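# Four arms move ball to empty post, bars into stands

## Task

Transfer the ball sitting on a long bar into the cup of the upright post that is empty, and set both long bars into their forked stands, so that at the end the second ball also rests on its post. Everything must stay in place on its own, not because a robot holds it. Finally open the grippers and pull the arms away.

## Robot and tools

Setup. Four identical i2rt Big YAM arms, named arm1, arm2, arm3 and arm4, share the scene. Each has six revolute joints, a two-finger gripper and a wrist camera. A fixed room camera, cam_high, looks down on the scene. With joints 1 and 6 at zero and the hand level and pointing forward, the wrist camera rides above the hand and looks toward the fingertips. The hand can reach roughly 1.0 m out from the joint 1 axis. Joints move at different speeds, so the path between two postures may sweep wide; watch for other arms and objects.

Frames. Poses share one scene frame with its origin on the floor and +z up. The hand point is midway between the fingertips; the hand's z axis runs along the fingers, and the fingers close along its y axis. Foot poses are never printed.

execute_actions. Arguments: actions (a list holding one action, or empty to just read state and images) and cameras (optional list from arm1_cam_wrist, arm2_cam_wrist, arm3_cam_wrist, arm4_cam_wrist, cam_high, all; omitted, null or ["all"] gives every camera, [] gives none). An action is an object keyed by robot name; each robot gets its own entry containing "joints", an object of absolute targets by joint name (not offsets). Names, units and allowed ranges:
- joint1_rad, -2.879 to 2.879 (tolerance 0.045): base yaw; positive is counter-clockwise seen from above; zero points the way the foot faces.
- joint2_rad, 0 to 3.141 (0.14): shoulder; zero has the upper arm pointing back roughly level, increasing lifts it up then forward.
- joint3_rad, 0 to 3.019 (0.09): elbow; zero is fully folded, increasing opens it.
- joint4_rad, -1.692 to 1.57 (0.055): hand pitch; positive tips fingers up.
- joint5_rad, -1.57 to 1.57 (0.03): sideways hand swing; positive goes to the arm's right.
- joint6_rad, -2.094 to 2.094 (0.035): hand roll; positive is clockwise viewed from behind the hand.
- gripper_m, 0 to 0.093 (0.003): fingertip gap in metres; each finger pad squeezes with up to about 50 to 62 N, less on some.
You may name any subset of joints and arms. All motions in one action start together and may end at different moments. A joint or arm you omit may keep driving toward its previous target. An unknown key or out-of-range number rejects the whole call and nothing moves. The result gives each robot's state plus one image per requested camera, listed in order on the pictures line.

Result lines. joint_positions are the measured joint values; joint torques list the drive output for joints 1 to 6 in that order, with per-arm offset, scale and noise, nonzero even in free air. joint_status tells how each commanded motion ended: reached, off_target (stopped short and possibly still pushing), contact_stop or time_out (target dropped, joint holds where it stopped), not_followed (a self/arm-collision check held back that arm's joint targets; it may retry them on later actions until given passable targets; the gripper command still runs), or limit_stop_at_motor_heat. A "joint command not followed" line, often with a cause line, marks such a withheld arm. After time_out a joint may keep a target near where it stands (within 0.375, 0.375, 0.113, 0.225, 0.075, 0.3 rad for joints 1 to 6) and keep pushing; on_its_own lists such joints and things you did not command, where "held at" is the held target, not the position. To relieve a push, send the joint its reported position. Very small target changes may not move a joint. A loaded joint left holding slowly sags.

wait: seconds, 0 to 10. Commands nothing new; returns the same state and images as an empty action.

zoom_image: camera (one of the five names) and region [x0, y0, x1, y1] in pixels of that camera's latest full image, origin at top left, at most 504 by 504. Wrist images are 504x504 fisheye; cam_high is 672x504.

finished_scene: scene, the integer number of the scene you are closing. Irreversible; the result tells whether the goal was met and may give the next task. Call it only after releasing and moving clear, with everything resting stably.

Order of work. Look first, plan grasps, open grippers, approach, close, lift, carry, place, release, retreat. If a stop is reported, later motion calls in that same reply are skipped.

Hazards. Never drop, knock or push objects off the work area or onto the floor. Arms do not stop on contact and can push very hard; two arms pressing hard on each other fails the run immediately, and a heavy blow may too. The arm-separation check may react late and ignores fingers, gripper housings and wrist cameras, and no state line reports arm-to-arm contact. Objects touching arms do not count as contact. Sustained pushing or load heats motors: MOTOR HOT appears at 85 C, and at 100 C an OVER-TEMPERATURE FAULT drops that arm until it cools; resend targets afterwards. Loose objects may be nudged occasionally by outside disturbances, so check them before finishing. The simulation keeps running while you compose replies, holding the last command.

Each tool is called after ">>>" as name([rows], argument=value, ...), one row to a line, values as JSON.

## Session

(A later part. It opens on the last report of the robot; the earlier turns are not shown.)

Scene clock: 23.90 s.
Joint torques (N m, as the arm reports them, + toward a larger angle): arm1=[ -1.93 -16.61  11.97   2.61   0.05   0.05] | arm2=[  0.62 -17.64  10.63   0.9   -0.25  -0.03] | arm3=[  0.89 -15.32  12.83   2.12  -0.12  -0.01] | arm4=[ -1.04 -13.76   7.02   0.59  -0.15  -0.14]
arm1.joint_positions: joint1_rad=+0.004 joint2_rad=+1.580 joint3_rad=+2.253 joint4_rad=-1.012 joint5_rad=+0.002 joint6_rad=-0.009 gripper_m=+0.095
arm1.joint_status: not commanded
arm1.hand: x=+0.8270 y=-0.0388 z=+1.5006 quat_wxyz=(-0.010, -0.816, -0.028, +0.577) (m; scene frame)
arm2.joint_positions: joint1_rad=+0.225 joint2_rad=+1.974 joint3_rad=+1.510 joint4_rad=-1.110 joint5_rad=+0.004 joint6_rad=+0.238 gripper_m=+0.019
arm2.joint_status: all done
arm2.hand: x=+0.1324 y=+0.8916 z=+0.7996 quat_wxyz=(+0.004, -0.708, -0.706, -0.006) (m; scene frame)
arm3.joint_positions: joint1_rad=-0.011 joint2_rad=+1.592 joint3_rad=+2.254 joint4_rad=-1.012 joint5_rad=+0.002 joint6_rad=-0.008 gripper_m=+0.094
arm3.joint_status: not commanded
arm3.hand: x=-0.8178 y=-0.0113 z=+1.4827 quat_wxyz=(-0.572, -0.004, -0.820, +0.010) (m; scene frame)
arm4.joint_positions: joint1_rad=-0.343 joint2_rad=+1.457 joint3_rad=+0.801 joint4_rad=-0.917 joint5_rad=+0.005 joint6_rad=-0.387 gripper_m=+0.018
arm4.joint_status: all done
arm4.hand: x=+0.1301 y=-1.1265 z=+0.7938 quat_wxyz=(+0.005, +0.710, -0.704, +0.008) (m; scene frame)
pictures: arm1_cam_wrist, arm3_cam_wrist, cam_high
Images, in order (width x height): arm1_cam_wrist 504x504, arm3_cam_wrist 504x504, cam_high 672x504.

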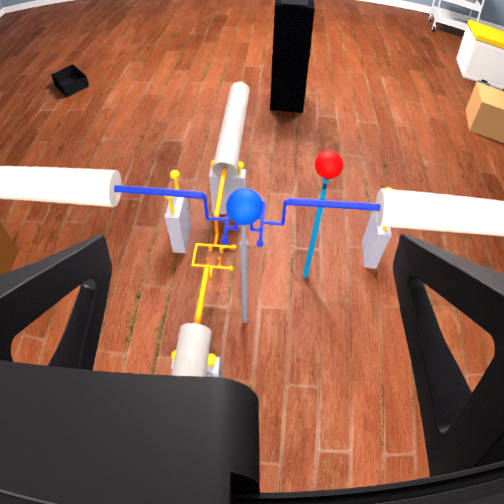

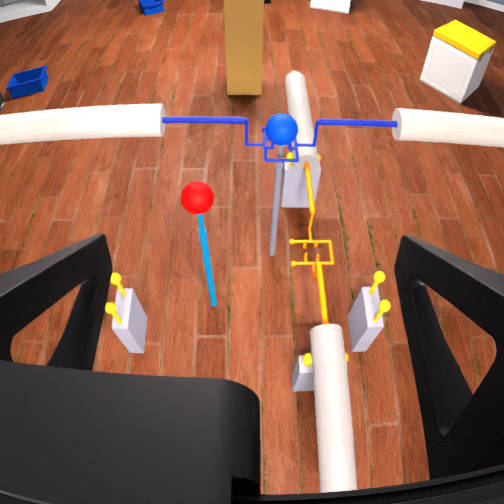

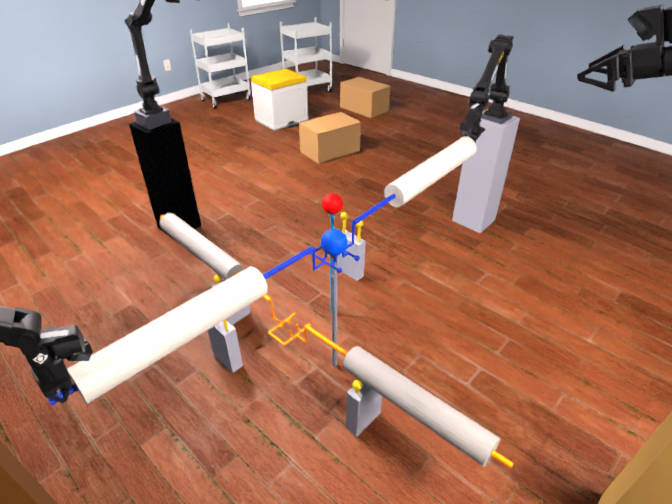

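>>> execute_actions([
  {"arm2":{"joints":{"joint2_rad":1.98,"joint3_rad":1.503,"joint4_rad":-1.025}},"arm4":{"joints":{"joint2_rad":1.49,"joint3_rad":0.78,"joint4_rad":-0.82}}},
], cameras=["arm1_cam_wrist"])

>>> execute_actions([
  {"arm2":{"joints":{"joint2_rad":2.037,"joint3_rad":1.477,"joint4_rad":-0.945}},"arm4":{"joints":{"joint2_rad":1.587,"joint3_rad":0.745,"joint4_rad":-0.69}}},
], cameras=["arm1_cam_wrist","cam_high"])

>>> zoom_image(camera="arm1_cam_wrist", region=[180, 170, 310, 280])

Scene clock: 25.13 s.
Joint torques (N m, as the arm reports them, + toward a larger angle): arm1=[ -2.05 -16.4   11.98   2.6    0.05   0.04] | arm2=[  0.3  -18.04  10.13   0.85  -0.26  -0.01] | arm3=[  1.17 -15.45  12.72   2.29  -0.12  -0.01] | arm4=[ -1.34 -13.86   6.41   0.79  -0.16  -0.12]
arm1.joint_positions: joint1_rad=+0.004 joint2_rad=+1.580 joint3_rad=+2.253 joint4_rad=-1.012 joint5_rad=+0.002 joint6_rad=-0.009 gripper_m=+0.095
arm1.joint_status: not commanded
arm1.hand: x=+0.8270 y=-0.0388 z=+1.5006 quat_wxyz=(-0.010, -0.816, -0.028, +0.577) (m; scene frame)
arm2.joint_positions: joint1_rad=+0.225 joint2_rad=+2.010 joint3_rad=+1.482 joint4_rad=-1.043 joint5_rad=+0.004 joint6_rad=+0.238 gripper_m=+0.019
arm2.joint_status: all done
arm2.hand: x=+0.1328 y=+0.8914 z=+0.7700 quat_wxyz=(+0.003, -0.708, -0.706, -0.005) (m; scene frame)
arm3.joint_positions: joint1_rad=-0.011 joint2_rad=+1.592 joint3_rad=+2.254 joint4_rad=-1.012 joint5_rad=+0.002 joint6_rad=-0.008 gripper_m=+0.094
arm3.joint_status: not commanded
arm3.hand: x=-0.8178 y=-0.0113 z=+1.4827 quat_wxyz=(-0.572, -0.004, -0.820, +0.010) (m; scene frame)
arm4.joint_positions: joint1_rad=-0.344 joint2_rad=+1.509 joint3_rad=+0.766 joint4_rad=-0.825 joint5_rad=+0.005 joint6_rad=-0.387 gripper_m=+0.018
arm4.joint_status: all done
arm4.hand: x=+0.1304 y=-1.1268 z=+0.7667 quat_wxyz=(+0.002, +0.710, -0.705, +0.007) (m; scene frame)
pictures: arm1_cam_wrist
Images, in order (width x height): arm1_cam_wrist 504x504.

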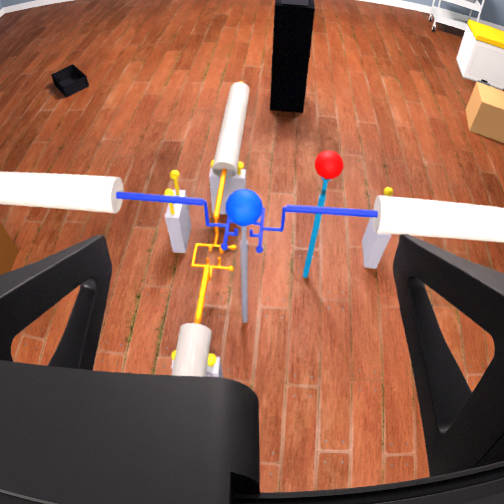

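Scene clock: 26.00 s.
Joint torques (N m, as the arm reports them, + toward a larger angle): arm1=[ -1.93 -16.45  11.96   2.63   0.06   0.05] | arm2=[  0.31 -18.77   9.53   0.84  -0.23  -0.01] | arm3=[  0.34 -15.02  12.81   2.35  -0.05  -0.03] | arm4=[ -0.59 -15.08   5.55   0.67  -0.19  -0.12]
arm1.joint_positions: joint1_rad=+0.004 joint2_rad=+1.580 joint3_rad=+2.253 joint4_rad=-1.012 joint5_rad=+0.002 joint6_rad=-0.009 gripper_m=+0.095
arm1.joint_status: not commanded
arm1.hand: x=+0.8270 y=-0.0388 z=+1.5006 quat_wxyz=(-0.010, -0.816, -0.028, +0.577) (m; scene frame)
arm2.joint_positions: joint1_rad=+0.225 joint2_rad=+2.073 joint3_rad=+1.457 joint4_rad=-0.959 joint5_rad=+0.004 joint6_rad=+0.238 gripper_m=+0.019
arm2.joint_status: all done
arm2.hand: x=+0.1331 y=+0.8916 z=+0.7275 quat_wxyz=(+0.004, -0.708, -0.706, -0.006) (m; scene frame)
arm3.joint_positions: joint1_rad=-0.011 joint2_rad=+1.592 joint3_rad=+2.254 joint4_rad=-1.012 joint5_rad=+0.002 joint6_rad=-0.008 gripper_m=+0.094
arm3.joint_status: not commanded
arm3.hand: x=-0.8178 y=-0.0113 z=+1.4827 quat_wxyz=(-0.572, -0.004, -0.820, +0.010) (m; scene frame)
arm4.joint_positions: joint1_rad=-0.344 joint2_rad=+1.612 joint3_rad=+0.734 joint4_rad=-0.692 joint5_rad=+0.005 joint6_rad=-0.387 gripper_m=+0.018
arm4.joint_status: all done
arm4.hand: x=+0.1310 y=-1.1265 z=+0.7245 quat_wxyz=(+0.003, +0.709, -0.705, +0.007) (m; scene frame)
pictures: arm1_cam_wrist, cam_high
Images, in order (width x height): arm1_cam_wrist 504x504, cam_high 672x504.

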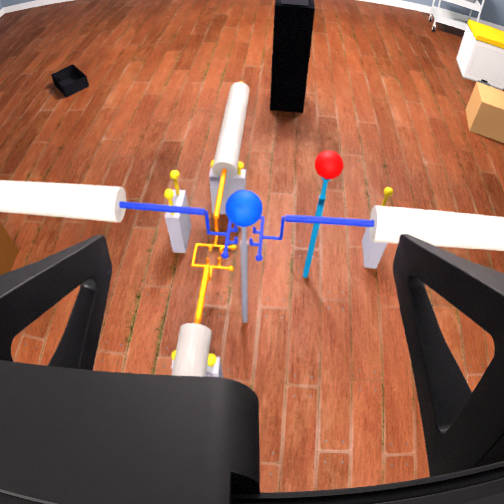

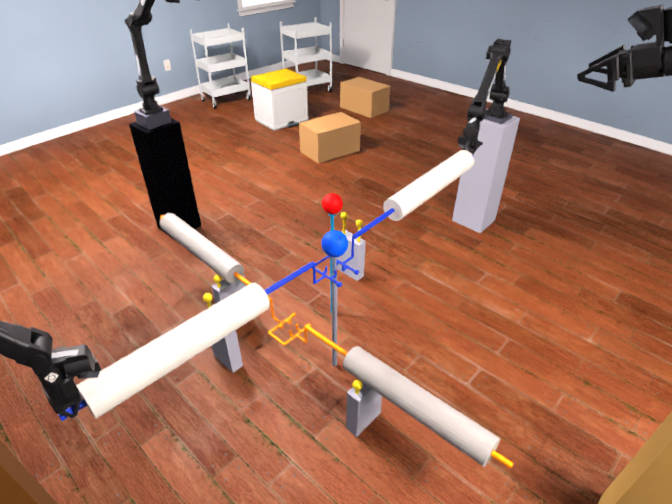

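Region (180, 170, 310, 280) of arm1_cam_wrist's 504x504 image, scaled by 3.877, with more detail than that image has; it fills the top 426 rows of this view, and the rest is white.

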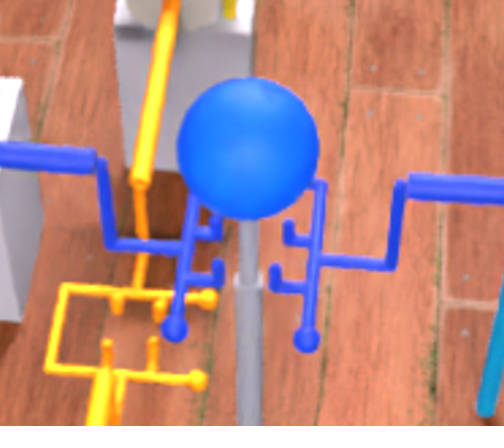

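>>> execute_actions([
  {"arm2":{"joints":{"joint1_rad":0.127,"joint2_rad":2.01,"joint3_rad":1.435,"joint4_rad":-0.93,"joint6_rad":0.135}},"arm4":{"joints":{"joint1_rad":-0.195,"joint2_rad":1.545,"joint3_rad":0.692,"joint4_rad":-0.677,"joint6_rad":-0.222}}},
], cameras=["arm1_cam_wrist"])

>>> execute_actions([
  {"arm2":{"joints":{"joint1_rad":-0.01,"joint2_rad":2.0,"joint3_rad":1.415,"joint4_rad":-0.922,"joint6_rad":-0.005}},"arm4":{"joints":{"joint1_rad":0.032,"joint2_rad":1.525,"joint3_rad":0.667,"joint4_rad":-0.672,"joint6_rad":0.008}}},
], cameras=["cam_high"])

>>> execute_actions([
  {"arm2":{"joints":{"joint2_rad":1.925,"joint3_rad":1.49,"joint4_rad":-1.045}},"arm4":{"joints":{"joint2_rad":1.395,"joint3_rad":0.75,"joint4_rad":-0.865}}},
], cameras=[])

>>> execute_actions([
  {"arm2":{"joints":{"joint2_rad":1.86,"joint3_rad":1.555,"joint4_rad":-1.17}},"arm4":{"joints":{"joint2_rad":1.29,"joint3_rad":0.83,"joint4_rad":-1.046}}},
], cameras=[])

>>> execute_actions([
  {"arm2":{"joints":{"joint2_rad":1.81,"joint3_rad":1.635,"joint4_rad":-1.297}},"arm4":{"joints":{"joint2_rad":1.215,"joint3_rad":0.928,"joint4_rad":-1.216}}},
], cameras=["cam_high"])

>>> execute_actions([
  {"arm2":{"joints":{"joint1_rad":-0.135,"joint2_rad":1.75,"joint3_rad":1.53,"joint4_rad":-1.275,"joint6_rad":-0.13}},"arm4":{"joints":{"joint1_rad":0.252,"joint2_rad":1.285,"joint3_rad":0.99,"joint4_rad":-1.2,"joint6_rad":0.23}}},
], cameras=[])

>>> execute_actions([
  {"arm2":{"joints":{"joint1_rad":-0.326,"joint2_rad":1.72,"joint3_rad":1.485,"joint4_rad":-1.265,"joint6_rad":-0.322}},"arm4":{"joints":{"joint1_rad":0.468,"joint2_rad":1.455,"joint3_rad":1.165,"joint4_rad":-1.2,"joint6_rad":0.445}}},
], cameras=[])

>>> execute_actions([
  {"arm2":{"joints":{"joint1_rad":-0.53,"joint2_rad":1.70,"joint3_rad":1.44,"joint4_rad":-1.245,"joint6_rad":-0.535}},"arm4":{"joints":{"joint1_rad":0.595,"joint2_rad":1.705,"joint3_rad":1.465,"joint4_rad":-1.25,"joint6_rad":0.575}}},
], cameras=["cam_high"])

Scene clock: 28.73 s.
Joint torques (N m, as the arm reports them, + toward a larger angle): arm1=[ -2.15 -16.35  11.98   2.59   0.05   0.04] | arm2=[  1.34 -20.09   9.     0.47  -0.33   0.1 ] | arm3=[  1.59 -14.78  12.63   2.37  -0.12  -0.05] | arm4=[  0.08 -13.82   5.56   0.23  -0.11   0.23]
arm1.joint_positions: joint1_rad=+0.004 joint2_rad=+1.580 joint3_rad=+2.253 joint4_rad=-1.012 joint5_rad=+0.002 joint6_rad=-0.009 gripper_m=+0.095
arm1.joint_status: not commanded
arm1.hand: x=+0.8270 y=-0.0388 z=+1.5006 quat_wxyz=(-0.010, -0.816, -0.028, +0.577) (m; scene frame)
arm2.joint_positions: joint1_rad=+0.120 joint2_rad=+2.071 joint3_rad=+1.420 joint4_rad=-0.932 joint5_rad=+0.005 joint6_rad=+0.127 gripper_m=+0.019
arm2.joint_status: all done
arm2.hand: x=+0.0722 y=+0.8911 z=+0.7168 quat_wxyz=(+0.008, -0.706, -0.708, -0.008) (m; scene frame)
arm3.joint_positions: joint1_rad=-0.011 joint2_rad=+1.592 joint3_rad=+2.254 joint4_rad=-1.012 joint5_rad=+0.002 joint6_rad=-0.008 gripper_m=+0.094
arm3.joint_status: not commanded
arm3.hand: x=-0.8178 y=-0.0113 z=+1.4827 quat_wxyz=(-0.572, -0.004, -0.820, +0.010) (m; scene frame)
arm4.joint_positions: joint1_rad=-0.195 joint2_rad=+1.570 joint3_rad=+0.679 joint4_rad=-0.673 joint5_rad=+0.003 joint6_rad=-0.244 gripper_m=+0.018
arm4.joint_status: all done
arm4.hand: x=+0.0771 y=-1.1281 z=+0.7247 quat_wxyz=(+0.001, +0.711, -0.703, +0.005) (m; scene frame)
pictures: arm1_cam_wrist
Images, in order (width x height): arm1_cam_wrist 504x504.

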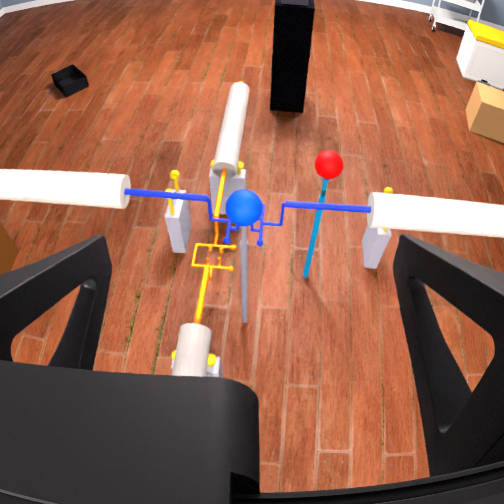

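Scene clock: 29.90 s.
Joint torques (N m, as the arm reports them, + toward a larger angle): arm1=[ -2.03 -16.3   11.98   2.61   0.05   0.05] | arm2=[  1.27 -19.46   8.75   0.46  -0.28   0.06] | arm3=[  1.28 -15.01  12.83   2.12  -0.11  -0.04] | arm4=[  0.2  -14.06   5.41   0.39   0.01   0.27]
arm1.joint_positions: joint1_rad=+0.004 joint2_rad=+1.580 joint3_rad=+2.253 joint4_rad=-1.012 joint5_rad=+0.002 joint6_rad=-0.009 gripper_m=+0.095
arm1.joint_status: not commanded
arm1.hand: x=+0.8270 y=-0.0388 z=+1.5006 quat_wxyz=(-0.010, -0.816, -0.028, +0.577) (m; scene frame)
arm2.joint_positions: joint1_rad=-0.014 joint2_rad=+2.058 joint3_rad=+1.401 joint4_rad=-0.925 joint5_rad=+0.005 joint6_rad=-0.011 gripper_m=+0.019
arm2.joint_status: all done
arm2.hand: x=-0.0032 y=+0.8916 z=+0.7175 quat_wxyz=(+0.007, -0.705, -0.709, -0.008) (m; scene frame)
arm3.joint_positions: joint1_rad=-0.011 joint2_rad=+1.592 joint3_rad=+2.254 joint4_rad=-1.012 joint5_rad=+0.002 joint6_rad=-0.008 gripper_m=+0.094
arm3.joint_status: not commanded
arm3.hand: x=-0.8178 y=-0.0113 z=+1.4827 quat_wxyz=(-0.572, -0.004, -0.820, +0.010) (m; scene frame)
arm4.joint_positions: joint1_rad=+0.031 joint2_rad=+1.554 joint3_rad=+0.657 joint4_rad=-0.671 joint5_rad=+0.001 joint6_rad=-0.018 gripper_m=+0.018
arm4.joint_status: all done
arm4.hand: x=+0.0024 y=-1.1282 z=+0.7240 quat_wxyz=(+0.003, +0.711, -0.703, +0.004) (m; scene frame)
pictures: cam_high
Images, in order (width x height): cam_high 672x504.

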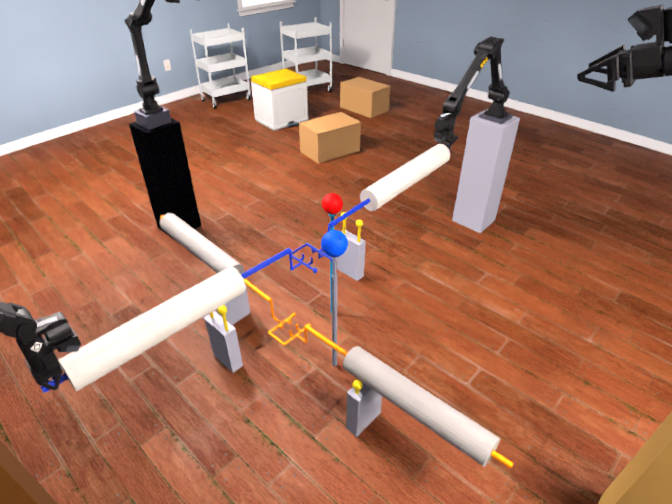

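Scene clock: 30.83 s.
Joint torques (N m, as the arm reports them, + toward a larger angle): arm1=[ -2.03 -16.3   12.04   2.61   0.07   0.06] | arm2=[  1.38 -17.8   13.14   0.05  -0.3    0.08] | arm3=[  2.26 -15.51  12.8    2.32  -0.06  -0.01] | arm4=[  0.49 -11.61   9.18   0.24   0.04   0.25]
arm1.joint_positions: joint1_rad=+0.004 joint2_rad=+1.580 joint3_rad=+2.253 joint4_rad=-1.012 joint5_rad=+0.002 joint6_rad=-0.009 gripper_m=+0.095
arm1.joint_status: not commanded
arm1.hand: x=+0.8270 y=-0.0388 z=+1.5006 quat_wxyz=(-0.010, -0.816, -0.028, +0.577) (m; scene frame)
arm2.joint_positions: joint1_rad=-0.014 joint2_rad=+1.964 joint3_rad=+1.433 joint4_rad=-1.030 joint5_rad=+0.005 joint6_rad=-0.010 gripper_m=+0.019
arm2.joint_status: all done
arm2.hand: x=-0.0037 y=+0.8886 z=+0.7783 quat_wxyz=(+0.000, -0.705, -0.709, -0.001) (m; scene frame)
arm3.joint_positions: joint1_rad=-0.011 joint2_rad=+1.592 joint3_rad=+2.254 joint4_rad=-1.012 joint5_rad=+0.002 joint6_rad=-0.008 gripper_m=+0.094
arm3.joint_status: not commanded
arm3.hand: x=-0.8178 y=-0.0113 z=+1.4827 quat_wxyz=(-0.572, -0.004, -0.820, +0.010) (m; scene frame)
arm4.joint_positions: joint1_rad=+0.031 joint2_rad=+1.408 joint3_rad=+0.700 joint4_rad=-0.860 joint5_rad=+0.001 joint6_rad=-0.018 gripper_m=+0.018
arm4.joint_status: all done
arm4.hand: x=+0.0023 y=-1.1317 z=+0.7791 quat_wxyz=(+0.004, +0.711, -0.703, +0.005) (m; scene frame)
pictures: none
No camera images: the call's "cameras" was empty. Leave "cameras" out to get every camera's image.

Scene clock: 31.83 s.
Joint torques (N m, as the arm reports them, + toward a larger angle): arm1=[ -2.08 -16.35  11.99   2.58   0.06   0.05] | arm2=[  0.98 -18.09  14.03  -0.05  -0.29   0.03] | arm3=[  0.57 -14.3   12.76   2.17  -0.12   0.  ] | arm4=[  0.27 -10.75  10.33   0.23   0.01   0.25]
arm1.joint_positions: joint1_rad=+0.004 joint2_rad=+1.580 joint3_rad=+2.253 joint4_rad=-1.012 joint5_rad=+0.002 joint6_rad=-0.009 gripper_m=+0.095
arm1.joint_status: not commanded
arm1.hand: x=+0.8270 y=-0.0388 z=+1.5006 quat_wxyz=(-0.010, -0.816, -0.028, +0.577) (m; scene frame)
arm2.joint_positions: joint1_rad=-0.014 joint2_rad=+1.903 joint3_rad=+1.492 joint4_rad=-1.154 joint5_rad=+0.005 joint6_rad=-0.010 gripper_m=+0.019
arm2.joint_status: all done
arm2.hand: x=-0.0041 y=+0.8883 z=+0.8311 quat_wxyz=(+0.001, -0.705, -0.709, -0.003) (m; scene frame)
arm3.joint_positions: joint1_rad=-0.011 joint2_rad=+1.592 joint3_rad=+2.254 joint4_rad=-1.012 joint5_rad=+0.002 joint6_rad=-0.008 gripper_m=+0.094
arm3.joint_status: not commanded
arm3.hand: x=-0.8178 y=-0.0113 z=+1.4827 quat_wxyz=(-0.572, -0.004, -0.820, +0.010) (m; scene frame)
arm4.joint_positions: joint1_rad=+0.031 joint2_rad=+1.303 joint3_rad=+0.773 joint4_rad=-1.041 joint5_rad=+0.001 joint6_rad=-0.018 gripper_m=+0.018
arm4.joint_status: all done
arm4.hand: x=+0.0023 y=-1.1326 z=+0.8328 quat_wxyz=(+0.005, +0.711, -0.703, +0.006) (m; scene frame)
pictures: none
No camera images: the call's "cameras" was empty. Leave "cameras" out to get every camera's image.

Scene clock: 32.90 s.
Joint torques (N m, as the arm reports them, + toward a larger angle): arm1=[ -2.14 -16.44  12.     2.62   0.06   0.03] | arm2=[  0.69 -18.08  14.66  -0.09  -0.31   0.07] | arm3=[  0.83 -15.04  12.37   2.42  -0.06   0.01] | arm4=[  0.35 -10.37  11.4    0.28   0.01   0.28]
arm1.joint_positions: joint1_rad=+0.004 joint2_rad=+1.580 joint3_rad=+2.253 joint4_rad=-1.012 joint5_rad=+0.002 joint6_rad=-0.009 gripper_m=+0.095
arm1.joint_status: not commanded
arm1.hand: x=+0.8270 y=-0.0388 z=+1.5006 quat_wxyz=(-0.010, -0.816, -0.028, +0.577) (m; scene frame)
arm2.joint_positions: joint1_rad=-0.014 joint2_rad=+1.854 joint3_rad=+1.568 joint4_rad=-1.281 joint5_rad=+0.005 joint6_rad=-0.010 gripper_m=+0.019
arm2.joint_status: all done
arm2.hand: x=-0.0044 y=+0.8886 z=+0.8846 quat_wxyz=(+0.002, -0.705, -0.709, -0.004) (m; scene frame)
arm3.joint_positions: joint1_rad=-0.011 joint2_rad=+1.592 joint3_rad=+2.254 joint4_rad=-1.012 joint5_rad=+0.002 joint6_rad=-0.008 gripper_m=+0.094
arm3.joint_status: not commanded
arm3.hand: x=-0.8178 y=-0.0113 z=+1.4827 quat_wxyz=(-0.572, -0.004, -0.820, +0.010) (m; scene frame)
arm4.joint_positions: joint1_rad=+0.031 joint2_rad=+1.230 joint3_rad=+0.866 joint4_rad=-1.210 joint5_rad=+0.001 joint6_rad=-0.018 gripper_m=+0.018
arm4.joint_status: all done
arm4.hand: x=+0.0022 y=-1.1328 z=+0.8864 quat_wxyz=(+0.006, +0.711, -0.703, +0.007) (m; scene frame)
pictures: cam_high
Images, in order (width x height): cam_high 672x504.

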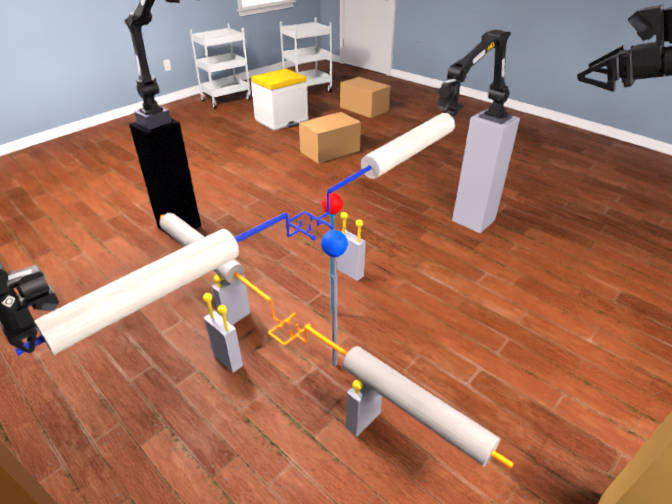

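Scene clock: 33.97 s.
Joint torques (N m, as the arm reports them, + toward a larger angle): arm1=[ -2.18 -16.46  11.95   2.58   0.07   0.05] | arm2=[  0.94 -18.3   10.9    0.29  -0.19   0.07] | arm3=[  1.28 -14.88  12.85   2.25  -0.15  -0.1 ] | arm4=[  0.5  -12.45  10.53   0.36   0.05   0.27]
arm1.joint_positions: joint1_rad=+0.004 joint2_rad=+1.580 joint3_rad=+2.253 joint4_rad=-1.012 joint5_rad=+0.002 joint6_rad=-0.009 gripper_m=+0.095
arm1.joint_status: not commanded
arm1.hand: x=+0.8270 y=-0.0388 z=+1.5006 quat_wxyz=(-0.010, -0.816, -0.028, +0.577) (m; scene frame)
arm2.joint_positions: joint1_rad=-0.140 joint2_rad=+1.808 joint3_rad=+1.509 joint4_rad=-1.276 joint5_rad=+0.002 joint6_rad=-0.135 gripper_m=+0.019
arm2.joint_status: all done
arm2.hand: x=-0.0718 y=+0.9125 z=+0.8873 quat_wxyz=(+0.004, -0.705, -0.709, -0.007) (m; scene frame)
arm3.joint_positions: joint1_rad=-0.011 joint2_rad=+1.592 joint3_rad=+2.254 joint4_rad=-1.012 joint5_rad=+0.002 joint6_rad=-0.008 gripper_m=+0.094
arm3.joint_status: not commanded
arm3.hand: x=-0.8178 y=-0.0113 z=+1.4827 quat_wxyz=(-0.572, -0.004, -0.820, +0.010) (m; scene frame)
arm4.joint_positions: joint1_rad=+0.250 joint2_rad=+1.305 joint3_rad=+0.936 joint4_rad=-1.195 joint5_rad=+0.000 joint6_rad=+0.203 gripper_m=+0.018
arm4.joint_status: all done
arm4.hand: x=-0.0729 y=-1.1101 z=+0.8881 quat_wxyz=(+0.003, +0.711, -0.703, +0.003) (m; scene frame)
pictures: none
No camera images: the call's "cameras" was empty. Leave "cameras" out to get every camera's image.

Scene clock: 35.10 s.
Joint torques (N m, as the arm reports them, + toward a larger angle): arm1=[ -1.94 -16.5   11.98   2.61   0.06   0.03] | arm2=[  1.44 -17.31  11.59   0.33  -0.15   0.07] | arm3=[  1.39 -15.52  12.42   2.24  -0.1    0.03] | arm4=[  0.18 -16.35  10.31   0.42   0.13   0.23]
arm1.joint_positions: joint1_rad=+0.004 joint2_rad=+1.580 joint3_rad=+2.253 joint4_rad=-1.012 joint5_rad=+0.002 joint6_rad=-0.009 gripper_m=+0.095
arm1.joint_status: not commanded
arm1.hand: x=+0.8270 y=-0.0388 z=+1.5006 quat_wxyz=(-0.010, -0.816, -0.028, +0.577) (m; scene frame)
arm2.joint_positions: joint1_rad=-0.332 joint2_rad=+1.775 joint3_rad=+1.454 joint4_rad=-1.265 joint5_rad=+0.001 joint6_rad=-0.326 gripper_m=+0.019
arm2.joint_status: all done
arm2.hand: x=-0.1670 y=+0.9518 z=+0.8843 quat_wxyz=(+0.005, -0.705, -0.709, -0.013) (m; scene frame)
arm3.joint_positions: joint1_rad=-0.011 joint2_rad=+1.592 joint3_rad=+2.254 joint4_rad=-1.012 joint5_rad=+0.002 joint6_rad=-0.008 gripper_m=+0.094
arm3.joint_status: not commanded
arm3.hand: x=-0.8178 y=-0.0113 z=+1.4827 quat_wxyz=(-0.572, -0.004, -0.820, +0.010) (m; scene frame)
arm4.joint_positions: joint1_rad=+0.469 joint2_rad=+1.487 joint3_rad=+1.115 joint4_rad=-1.200 joint5_rad=+0.000 joint6_rad=+0.422 gripper_m=+0.018
arm4.joint_status: all done
arm4.hand: x=-0.1732 y=-1.0727 z=+0.8864 quat_wxyz=(+0.005, +0.711, -0.703, +0.005) (m; scene frame)
pictures: none
No camera images: the call's "cameras" was empty. Leave "cameras" out to get every camera's image.

Scene clock: 36.23 s.
Joint torques (N m, as the arm reports them, + toward a larger angle): arm1=[ -1.97 -16.51  11.99   2.6    0.04   0.04] | arm2=[  1.53 -17.41  11.4    0.32  -0.16   0.03] | arm3=[  1.4  -14.89  12.86   2.27  -0.17  -0.04] | arm4=[  0.34 -22.77  11.66   0.27   0.21   0.23]
arm1.joint_positions: joint1_rad=+0.004 joint2_rad=+1.580 joint3_rad=+2.253 joint4_rad=-1.012 joint5_rad=+0.002 joint6_rad=-0.009 gripper_m=+0.095
arm1.joint_status: not commanded
arm1.hand: x=+0.8270 y=-0.0388 z=+1.5006 quat_wxyz=(-0.010, -0.816, -0.028, +0.577) (m; scene frame)
arm2.joint_positions: joint1_rad=-0.541 joint2_rad=+1.757 joint3_rad=+1.411 joint4_rad=-1.249 joint5_rad=+0.001 joint6_rad=-0.537 gripper_m=+0.019
arm2.joint_status: all done
arm2.hand: x=-0.2605 y=+1.0076 z=+0.8776 quat_wxyz=(+0.005, -0.705, -0.709, -0.018) (m; scene frame)
arm3.joint_positions: joint1_rad=-0.011 joint2_rad=+1.592 joint3_rad=+2.254 joint4_rad=-1.012 joint5_rad=+0.002 joint6_rad=-0.008 gripper_m=+0.094
arm3.joint_status: not commanded
arm3.hand: x=-0.8178 y=-0.0113 z=+1.4827 quat_wxyz=(-0.572, -0.004, -0.820, +0.010) (m; scene frame)
arm4.joint_positions: joint1_rad=+0.598 joint2_rad=+1.742 joint3_rad=+1.398 joint4_rad=-1.247 joint5_rad=-0.003 joint6_rad=+0.552 gripper_m=+0.018
arm4.joint_status: all done
arm4.hand: x=-0.2706 y=-1.0187 z=+0.8738 quat_wxyz=(+0.008, +0.710, -0.704, +0.015) (m; scene frame)
pictures: cam_high
Images, in order (width x height): cam_high 672x504.

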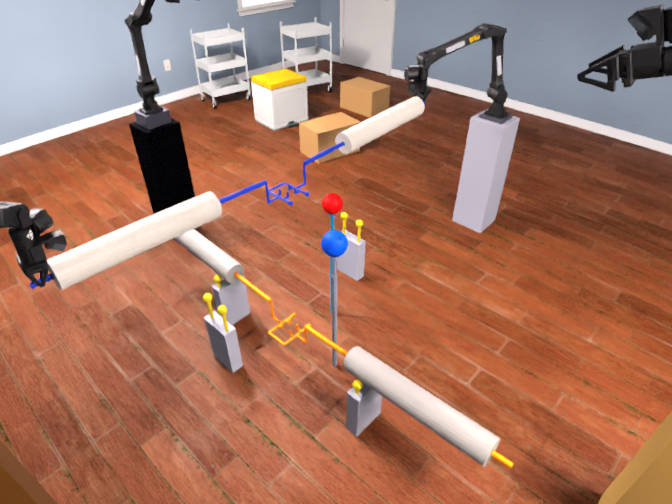

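>>> execute_actions([
  {"arm2":{"joints":{"joint1_rad":-0.536,"joint2_rad":1.795,"joint3_rad":1.32,"joint4_rad":-1.03}},"arm4":{"joints":{"joint1_rad":0.605,"joint2_rad":1.805,"joint3_rad":1.315,"joint4_rad":-1.035}}},
], cameras=[])

>>> execute_actions([
  {"arm2":{"joints":{"joint2_rad":1.965,"joint3_rad":1.245,"joint4_rad":-0.79}},"arm4":{"joints":{"joint2_rad":1.975,"joint3_rad":1.24,"joint4_rad":-0.795}}},
], cameras=[])

>>> execute_actions([
  {"arm2":{"joints":{"joint2_rad":2.19,"joint3_rad":1.265,"joint4_rad":-0.585}},"arm4":{"joints":{"joint2_rad":2.2,"joint3_rad":1.26,"joint4_rad":-0.59}}},
], cameras=[])

>>> execute_actions([
  {"arm2":{"joints":{"joint2_rad":2.40,"joint3_rad":1.335,"joint4_rad":-0.447}},"arm4":{"joints":{"joint2_rad":2.40,"joint3_rad":1.325,"joint4_rad":-0.455}}},
], cameras=[])

>>> execute_actions([
  {"arm2":{"joints":{"joint2_rad":2.515,"joint3_rad":1.397,"joint4_rad":-0.407}},"arm4":{"joints":{"joint2_rad":2.497,"joint3_rad":1.365,"joint4_rad":-0.407}}},
], cameras=["cam_high"])

Scene clock: 37.87 s.
Joint torques (N m, as the arm reports them, + toward a larger angle): arm1=[ -2.05 -16.4   11.94   2.63   0.05   0.04] | arm2=[  0.71 -16.67  10.21   0.8    0.07   0.01] | arm3=[  1.16 -13.99  12.61   2.05  -0.12  -0.06] | arm4=[  0.95 -23.27   7.85   0.21   0.11   0.23]
arm1.joint_positions: joint1_rad=+0.004 joint2_rad=+1.580 joint3_rad=+2.253 joint4_rad=-1.012 joint5_rad=+0.002 joint6_rad=-0.009 gripper_m=+0.095
arm1.joint_status: not commanded
arm1.hand: x=+0.8270 y=-0.0388 z=+1.5006 quat_wxyz=(-0.010, -0.816, -0.028, +0.577) (m; scene frame)
arm2.joint_positions: joint1_rad=-0.540 joint2_rad=+1.837 joint3_rad=+1.295 joint4_rad=-1.043 joint5_rad=-0.003 joint6_rad=-0.534 gripper_m=+0.019
arm2.joint_status: all done
arm2.hand: x=-0.2581 y=+1.0088 z=+0.7981 quat_wxyz=(+0.002, -0.705, -0.709, -0.013) (m; scene frame)
arm3.joint_positions: joint1_rad=-0.011 joint2_rad=+1.592 joint3_rad=+2.254 joint4_rad=-1.012 joint5_rad=+0.002 joint6_rad=-0.008 gripper_m=+0.094
arm3.joint_status: not commanded
arm3.hand: x=-0.8178 y=-0.0113 z=+1.4827 quat_wxyz=(-0.572, -0.004, -0.820, +0.010) (m; scene frame)
arm4.joint_positions: joint1_rad=+0.598 joint2_rad=+1.847 joint3_rad=+1.292 joint4_rad=-1.033 joint5_rad=+0.000 joint6_rad=+0.554 gripper_m=+0.018
arm4.joint_status: all done
arm4.hand: x=-0.2718 y=-1.0171 z=+0.7856 quat_wxyz=(+0.007, +0.710, -0.704, +0.014) (m; scene frame)
pictures: none
No camera images: the call's "cameras" was empty. Leave "cameras" out to get every camera's image.

Scene clock: 38.90 s.
Joint torques (N m, as the arm reports them, + toward a larger angle): arm1=[ -1.93 -16.46  11.94   2.63   0.05   0.03] | arm2=[  1.1  -18.22   8.11   0.66   0.11  -0.03] | arm3=[  0.88 -13.94  12.88   2.35  -0.13   0.07] | arm4=[  0.59 -24.45   6.1    0.15   0.05   0.22]
arm1.joint_positions: joint1_rad=+0.004 joint2_rad=+1.580 joint3_rad=+2.253 joint4_rad=-1.012 joint5_rad=+0.002 joint6_rad=-0.009 gripper_m=+0.095
arm1.joint_status: not commanded
arm1.hand: x=+0.8270 y=-0.0388 z=+1.5006 quat_wxyz=(-0.010, -0.816, -0.028, +0.577) (m; scene frame)
arm2.joint_positions: joint1_rad=-0.537 joint2_rad=+2.018 joint3_rad=+1.228 joint4_rad=-0.798 joint5_rad=-0.004 joint6_rad=-0.532 gripper_m=+0.019
arm2.joint_status: all done
arm2.hand: x=-0.2566 y=+1.0086 z=+0.6882 quat_wxyz=(+0.002, -0.705, -0.709, -0.015) (m; scene frame)
arm3.joint_positions: joint1_rad=-0.011 joint2_rad=+1.592 joint3_rad=+2.254 joint4_rad=-1.012 joint5_rad=+0.002 joint6_rad=-0.008 gripper_m=+0.094
arm3.joint_status: not commanded
arm3.hand: x=-0.8178 y=-0.0113 z=+1.4827 quat_wxyz=(-0.572, -0.004, -0.820, +0.010) (m; scene frame)
arm4.joint_positions: joint1_rad=+0.598 joint2_rad=+2.020 joint3_rad=+1.228 joint4_rad=-0.790 joint5_rad=+0.001 joint6_rad=+0.554 gripper_m=+0.018
arm4.joint_status: all done
arm4.hand: x=-0.2727 y=-1.0166 z=+0.6807 quat_wxyz=(+0.005, +0.710, -0.704, +0.011) (m; scene frame)
pictures: none
No camera images: the call's "cameras" was empty. Leave "cameras" out to get every camera's image.

Scene clock: 39.93 s.
Joint torques (N m, as the arm reports them, + toward a larger angle): arm1=[ -2.15 -16.32  12.     2.62   0.06   0.04] | arm2=[  0.3  -19.01   7.8    0.38   0.19  -0.04] | arm3=[  0.62 -14.86  12.86   2.3   -0.1   -0.01] | arm4=[  0.49 -25.01   5.48  -0.15  -0.03   0.15]
arm1.joint_positions: joint1_rad=+0.004 joint2_rad=+1.580 joint3_rad=+2.253 joint4_rad=-1.012 joint5_rad=+0.002 joint6_rad=-0.009 gripper_m=+0.095
arm1.joint_status: not commanded
arm1.hand: x=+0.8270 y=-0.0388 z=+1.5006 quat_wxyz=(-0.010, -0.816, -0.028, +0.577) (m; scene frame)
arm2.joint_positions: joint1_rad=-0.529 joint2_rad=+2.235 joint3_rad=+1.236 joint4_rad=-0.583 joint5_rad=-0.007 joint6_rad=-0.524 gripper_m=+0.019
arm2.joint_status: all done
arm2.hand: x=-0.2523 y=+1.0065 z=+0.5824 quat_wxyz=(+0.000, -0.705, -0.709, -0.013) (m; scene frame)
arm3.joint_positions: joint1_rad=-0.011 joint2_rad=+1.592 joint3_rad=+2.254 joint4_rad=-1.012 joint5_rad=+0.002 joint6_rad=-0.008 gripper_m=+0.094
arm3.joint_status: not commanded
arm3.hand: x=-0.8178 y=-0.0113 z=+1.4827 quat_wxyz=(-0.572, -0.004, -0.820, +0.010) (m; scene frame)
arm4.joint_positions: joint1_rad=+0.603 joint2_rad=+2.242 joint3_rad=+1.239 joint4_rad=-0.579 joint5_rad=+0.003 joint6_rad=+0.559 gripper_m=+0.018
arm4.joint_status: all done
arm4.hand: x=-0.2744 y=-1.0191 z=+0.5734 quat_wxyz=(+0.005, +0.710, -0.705, +0.011) (m; scene frame)
pictures: none
No camera images: the call's "cameras" was empty. Leave "cameras" out to get every camera's image.

Scene clock: 40.93 s.
Joint torques (N m, as the arm reports them, + toward a larger angle): arm1=[ -2.26 -16.59  11.98   2.6    0.06   0.05] | arm2=[  0.98 -18.25   6.29   0.38   0.17  -0.03] | arm3=[  1.12 -14.74  12.49   2.27  -0.07   0.03] | arm4=[  0.16 -26.26   4.38   0.12   0.07   0.13]
arm1.joint_positions: joint1_rad=+0.004 joint2_rad=+1.580 joint3_rad=+2.253 joint4_rad=-1.012 joint5_rad=+0.002 joint6_rad=-0.009 gripper_m=+0.095
arm1.joint_status: not commanded
arm1.hand: x=+0.8270 y=-0.0388 z=+1.5006 quat_wxyz=(-0.010, -0.816, -0.028, +0.577) (m; scene frame)
arm2.joint_positions: joint1_rad=-0.533 joint2_rad=+2.441 joint3_rad=+1.311 joint4_rad=-0.449 joint5_rad=-0.005 joint6_rad=-0.528 gripper_m=+0.019
arm2.joint_status: all done
arm2.hand: x=-0.2555 y=+1.0056 z=+0.4943 quat_wxyz=(+0.000, -0.705, -0.709, -0.011) (m; scene frame)
arm3.joint_positions: joint1_rad=-0.011 joint2_rad=+1.592 joint3_rad=+2.254 joint4_rad=-1.012 joint5_rad=+0.002 joint6_rad=-0.008 gripper_m=+0.094
arm3.joint_status: not commanded
arm3.hand: x=-0.8178 y=-0.0113 z=+1.4827 quat_wxyz=(-0.572, -0.004, -0.820, +0.010) (m; scene frame)
arm4.joint_positions: joint1_rad=+0.605 joint2_rad=+2.438 joint3_rad=+1.308 joint4_rad=-0.447 joint5_rad=+0.001 joint6_rad=+0.560 gripper_m=+0.018
arm4.joint_status: all done
arm4.hand: x=-0.2770 y=-1.0189 z=+0.4886 quat_wxyz=(+0.005, +0.710, -0.704, +0.008) (m; scene frame)
pictures: none
No camera images: the call's "cameras" was empty. Leave "cameras" out to get every camera's image.

Scene clock: 41.83 s.
Joint torques (N m, as the arm reports them, + toward a larger angle): arm1=[ -1.91 -16.41  11.97   2.61   0.05   0.04] | arm2=[  0.49 -17.58   5.98   0.48   0.11  -0.04] | arm3=[  0.93 -15.2   12.98   2.21  -0.14  -0.05] | arm4=[  0.3  -25.02   4.22   0.33   0.06   0.15]
arm1.joint_positions: joint1_rad=+0.004 joint2_rad=+1.580 joint3_rad=+2.253 joint4_rad=-1.012 joint5_rad=+0.002 joint6_rad=-0.009 gripper_m=+0.095
arm1.joint_status: not commanded
arm1.hand: x=+0.8270 y=-0.0388 z=+1.5006 quat_wxyz=(-0.010, -0.816, -0.028, +0.577) (m; scene frame)
arm2.joint_positions: joint1_rad=-0.535 joint2_rad=+2.542 joint3_rad=+1.374 joint4_rad=-0.413 joint5_rad=-0.004 joint6_rad=-0.528 gripper_m=+0.019
arm2.joint_status: all done
arm2.hand: x=-0.2582 y=+1.0032 z=+0.4537 quat_wxyz=(+0.001, -0.706, -0.708, -0.012) (m; scene frame)
arm3.joint_positions: joint1_rad=-0.011 joint2_rad=+1.592 joint3_rad=+2.254 joint4_rad=-1.012 joint5_rad=+0.002 joint6_rad=-0.008 gripper_m=+0.094
arm3.joint_status: not commanded
arm3.hand: x=-0.8178 y=-0.0113 z=+1.4827 quat_wxyz=(-0.572, -0.004, -0.820, +0.010) (m; scene frame)
arm4.joint_positions: joint1_rad=+0.605 joint2_rad=+2.523 joint3_rad=+1.346 joint4_rad=-0.404 joint5_rad=+0.000 joint6_rad=+0.560 gripper_m=+0.018
arm4.joint_status: all done
arm4.hand: x=-0.2759 y=-1.0212 z=+0.4524 quat_wxyz=(+0.006, +0.710, -0.704, +0.010) (m; scene frame)
pictures: cam_high
Images, in order (width x height): cam_high 672x504.

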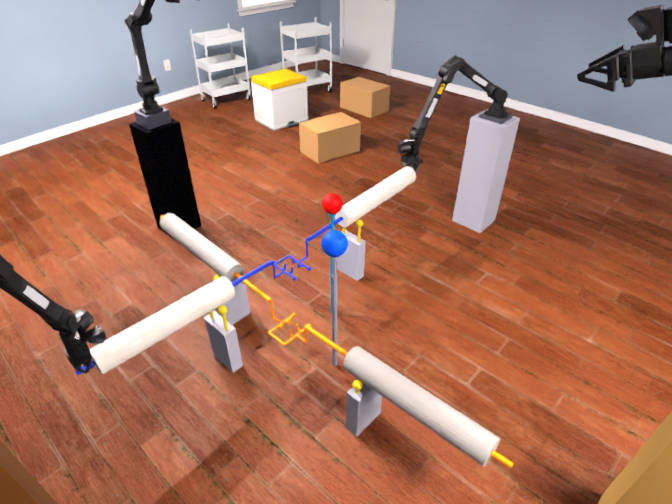

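>>> execute_actions([
  {"arm2":{"joints":{"gripper_m":0.09}},"arm4":{"joints":{"gripper_m":0.09}}},
], cameras=[])

>>> execute_actions([
  {"arm2":{"joints":{"joint2_rad":2.2,"joint3_rad":1.15,"joint4_rad":-0.6}},"arm4":{"joints":{"joint2_rad":2.2,"joint3_rad":1.15,"joint4_rad":-0.6}}},
], cameras=["arm3_cam_wrist","cam_high"])

Scene clock: 42.87 s.
Joint torques (N m, as the arm reports them, + toward a larger angle): arm1=[ -2.18 -16.44  11.98   2.58   0.05   0.04] | arm2=[ -0.22 -18.18   5.83   0.56   0.09  -0.03] | arm3=[  1.04 -14.12  12.8    2.44  -0.15   0.  ] | arm4=[  0.33 -24.05   4.24   0.39   0.03   0.15]
arm1.joint_positions: joint1_rad=+0.004 joint2_rad=+1.580 joint3_rad=+2.253 joint4_rad=-1.012 joint5_rad=+0.002 joint6_rad=-0.009 gripper_m=+0.095
arm1.joint_status: not commanded
arm1.hand: x=+0.8270 y=-0.0388 z=+1.5006 quat_wxyz=(-0.010, -0.816, -0.028, +0.577) (m; scene frame)
arm2.joint_positions: joint1_rad=-0.535 joint2_rad=+2.542 joint3_rad=+1.376 joint4_rad=-0.413 joint5_rad=-0.004 joint6_rad=-0.528 gripper_m=+0.090
arm2.joint_status: all done
arm2.hand: x=-0.2587 y=+1.0025 z=+0.4539 quat_wxyz=(+0.001, -0.706, -0.708, -0.011) (m; scene frame)
arm3.joint_positions: joint1_rad=-0.011 joint2_rad=+1.592 joint3_rad=+2.254 joint4_rad=-1.012 joint5_rad=+0.002 joint6_rad=-0.008 gripper_m=+0.094
arm3.joint_status: not commanded
arm3.hand: x=-0.8178 y=-0.0113 z=+1.4827 quat_wxyz=(-0.572, -0.004, -0.820, +0.010) (m; scene frame)
arm4.joint_positions: joint1_rad=+0.605 joint2_rad=+2.515 joint3_rad=+1.346 joint4_rad=-0.404 joint5_rad=+0.002 joint6_rad=+0.561 gripper_m=+0.090
arm4.joint_status: all done
arm4.hand: x=-0.2777 y=-1.0180 z=+0.4564 quat_wxyz=(+0.004, +0.710, -0.704, +0.006) (m; scene frame)
pictures: none
No camera images: the call's "cameras" was empty. Leave "cameras" out to get every camera's image.

Scene clock: 44.00 s.
Joint torques (N m, as the arm reports them, + toward a larger angle): arm1=[ -2.07 -16.57  11.99   2.64   0.04   0.05] | arm2=[  0.87 -14.61   5.27  -0.11   0.1   -0.04] | arm3=[  1.34 -14.04  12.77   2.5   -0.15  -0.02] | arm4=[  0.27 -19.18   4.    -0.04   0.03   0.13]
arm1.joint_positions: joint1_rad=+0.004 joint2_rad=+1.580 joint3_rad=+2.253 joint4_rad=-1.012 joint5_rad=+0.002 joint6_rad=-0.009 gripper_m=+0.095
arm1.joint_status: not commanded
arm1.hand: x=+0.8270 y=-0.0388 z=+1.5006 quat_wxyz=(-0.010, -0.816, -0.028, +0.577) (m; scene frame)
arm2.joint_positions: joint1_rad=-0.535 joint2_rad=+2.198 joint3_rad=+1.147 joint4_rad=-0.587 joint5_rad=-0.004 joint6_rad=-0.528 gripper_m=+0.090
arm2.joint_status: all done
arm2.hand: x=-0.2353 y=+1.0430 z=+0.5839 quat_wxyz=(+0.008, -0.705, -0.708, -0.039) (m; scene frame)
arm3.joint_positions: joint1_rad=-0.011 joint2_rad=+1.592 joint3_rad=+2.254 joint4_rad=-1.012 joint5_rad=+0.002 joint6_rad=-0.008 gripper_m=+0.094
arm3.joint_status: not commanded
arm3.hand: x=-0.8178 y=-0.0113 z=+1.4827 quat_wxyz=(-0.572, -0.004, -0.820, +0.010) (m; scene frame)
arm4.joint_positions: joint1_rad=+0.605 joint2_rad=+2.189 joint3_rad=+1.146 joint4_rad=-0.594 joint5_rad=+0.002 joint6_rad=+0.561 gripper_m=+0.090
arm4.joint_status: all done
arm4.hand: x=-0.2536 y=-1.0540 z=+0.5811 quat_wxyz=(+0.011, +0.709, -0.704, +0.038) (m; scene frame)
pictures: arm3_cam_wrist, cam_high
Images, in order (width x height): arm3_cam_wrist 504x504, cam_high 672x504.

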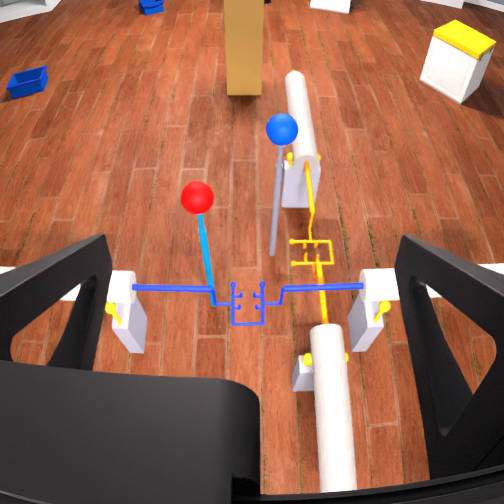

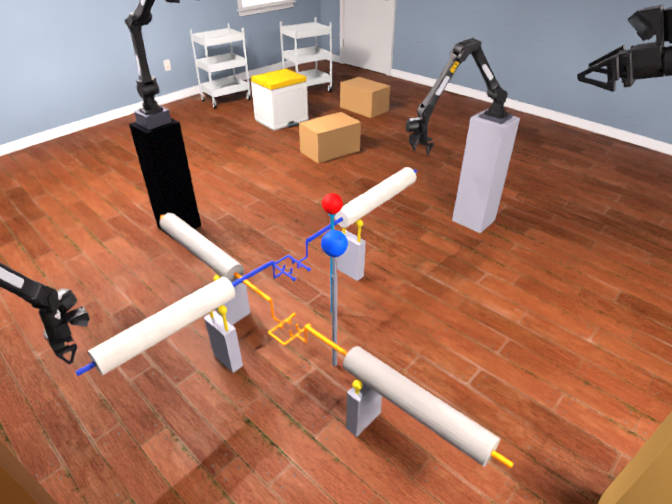

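>>> finished_scene(scene=2)

The scene is finished: the task was done.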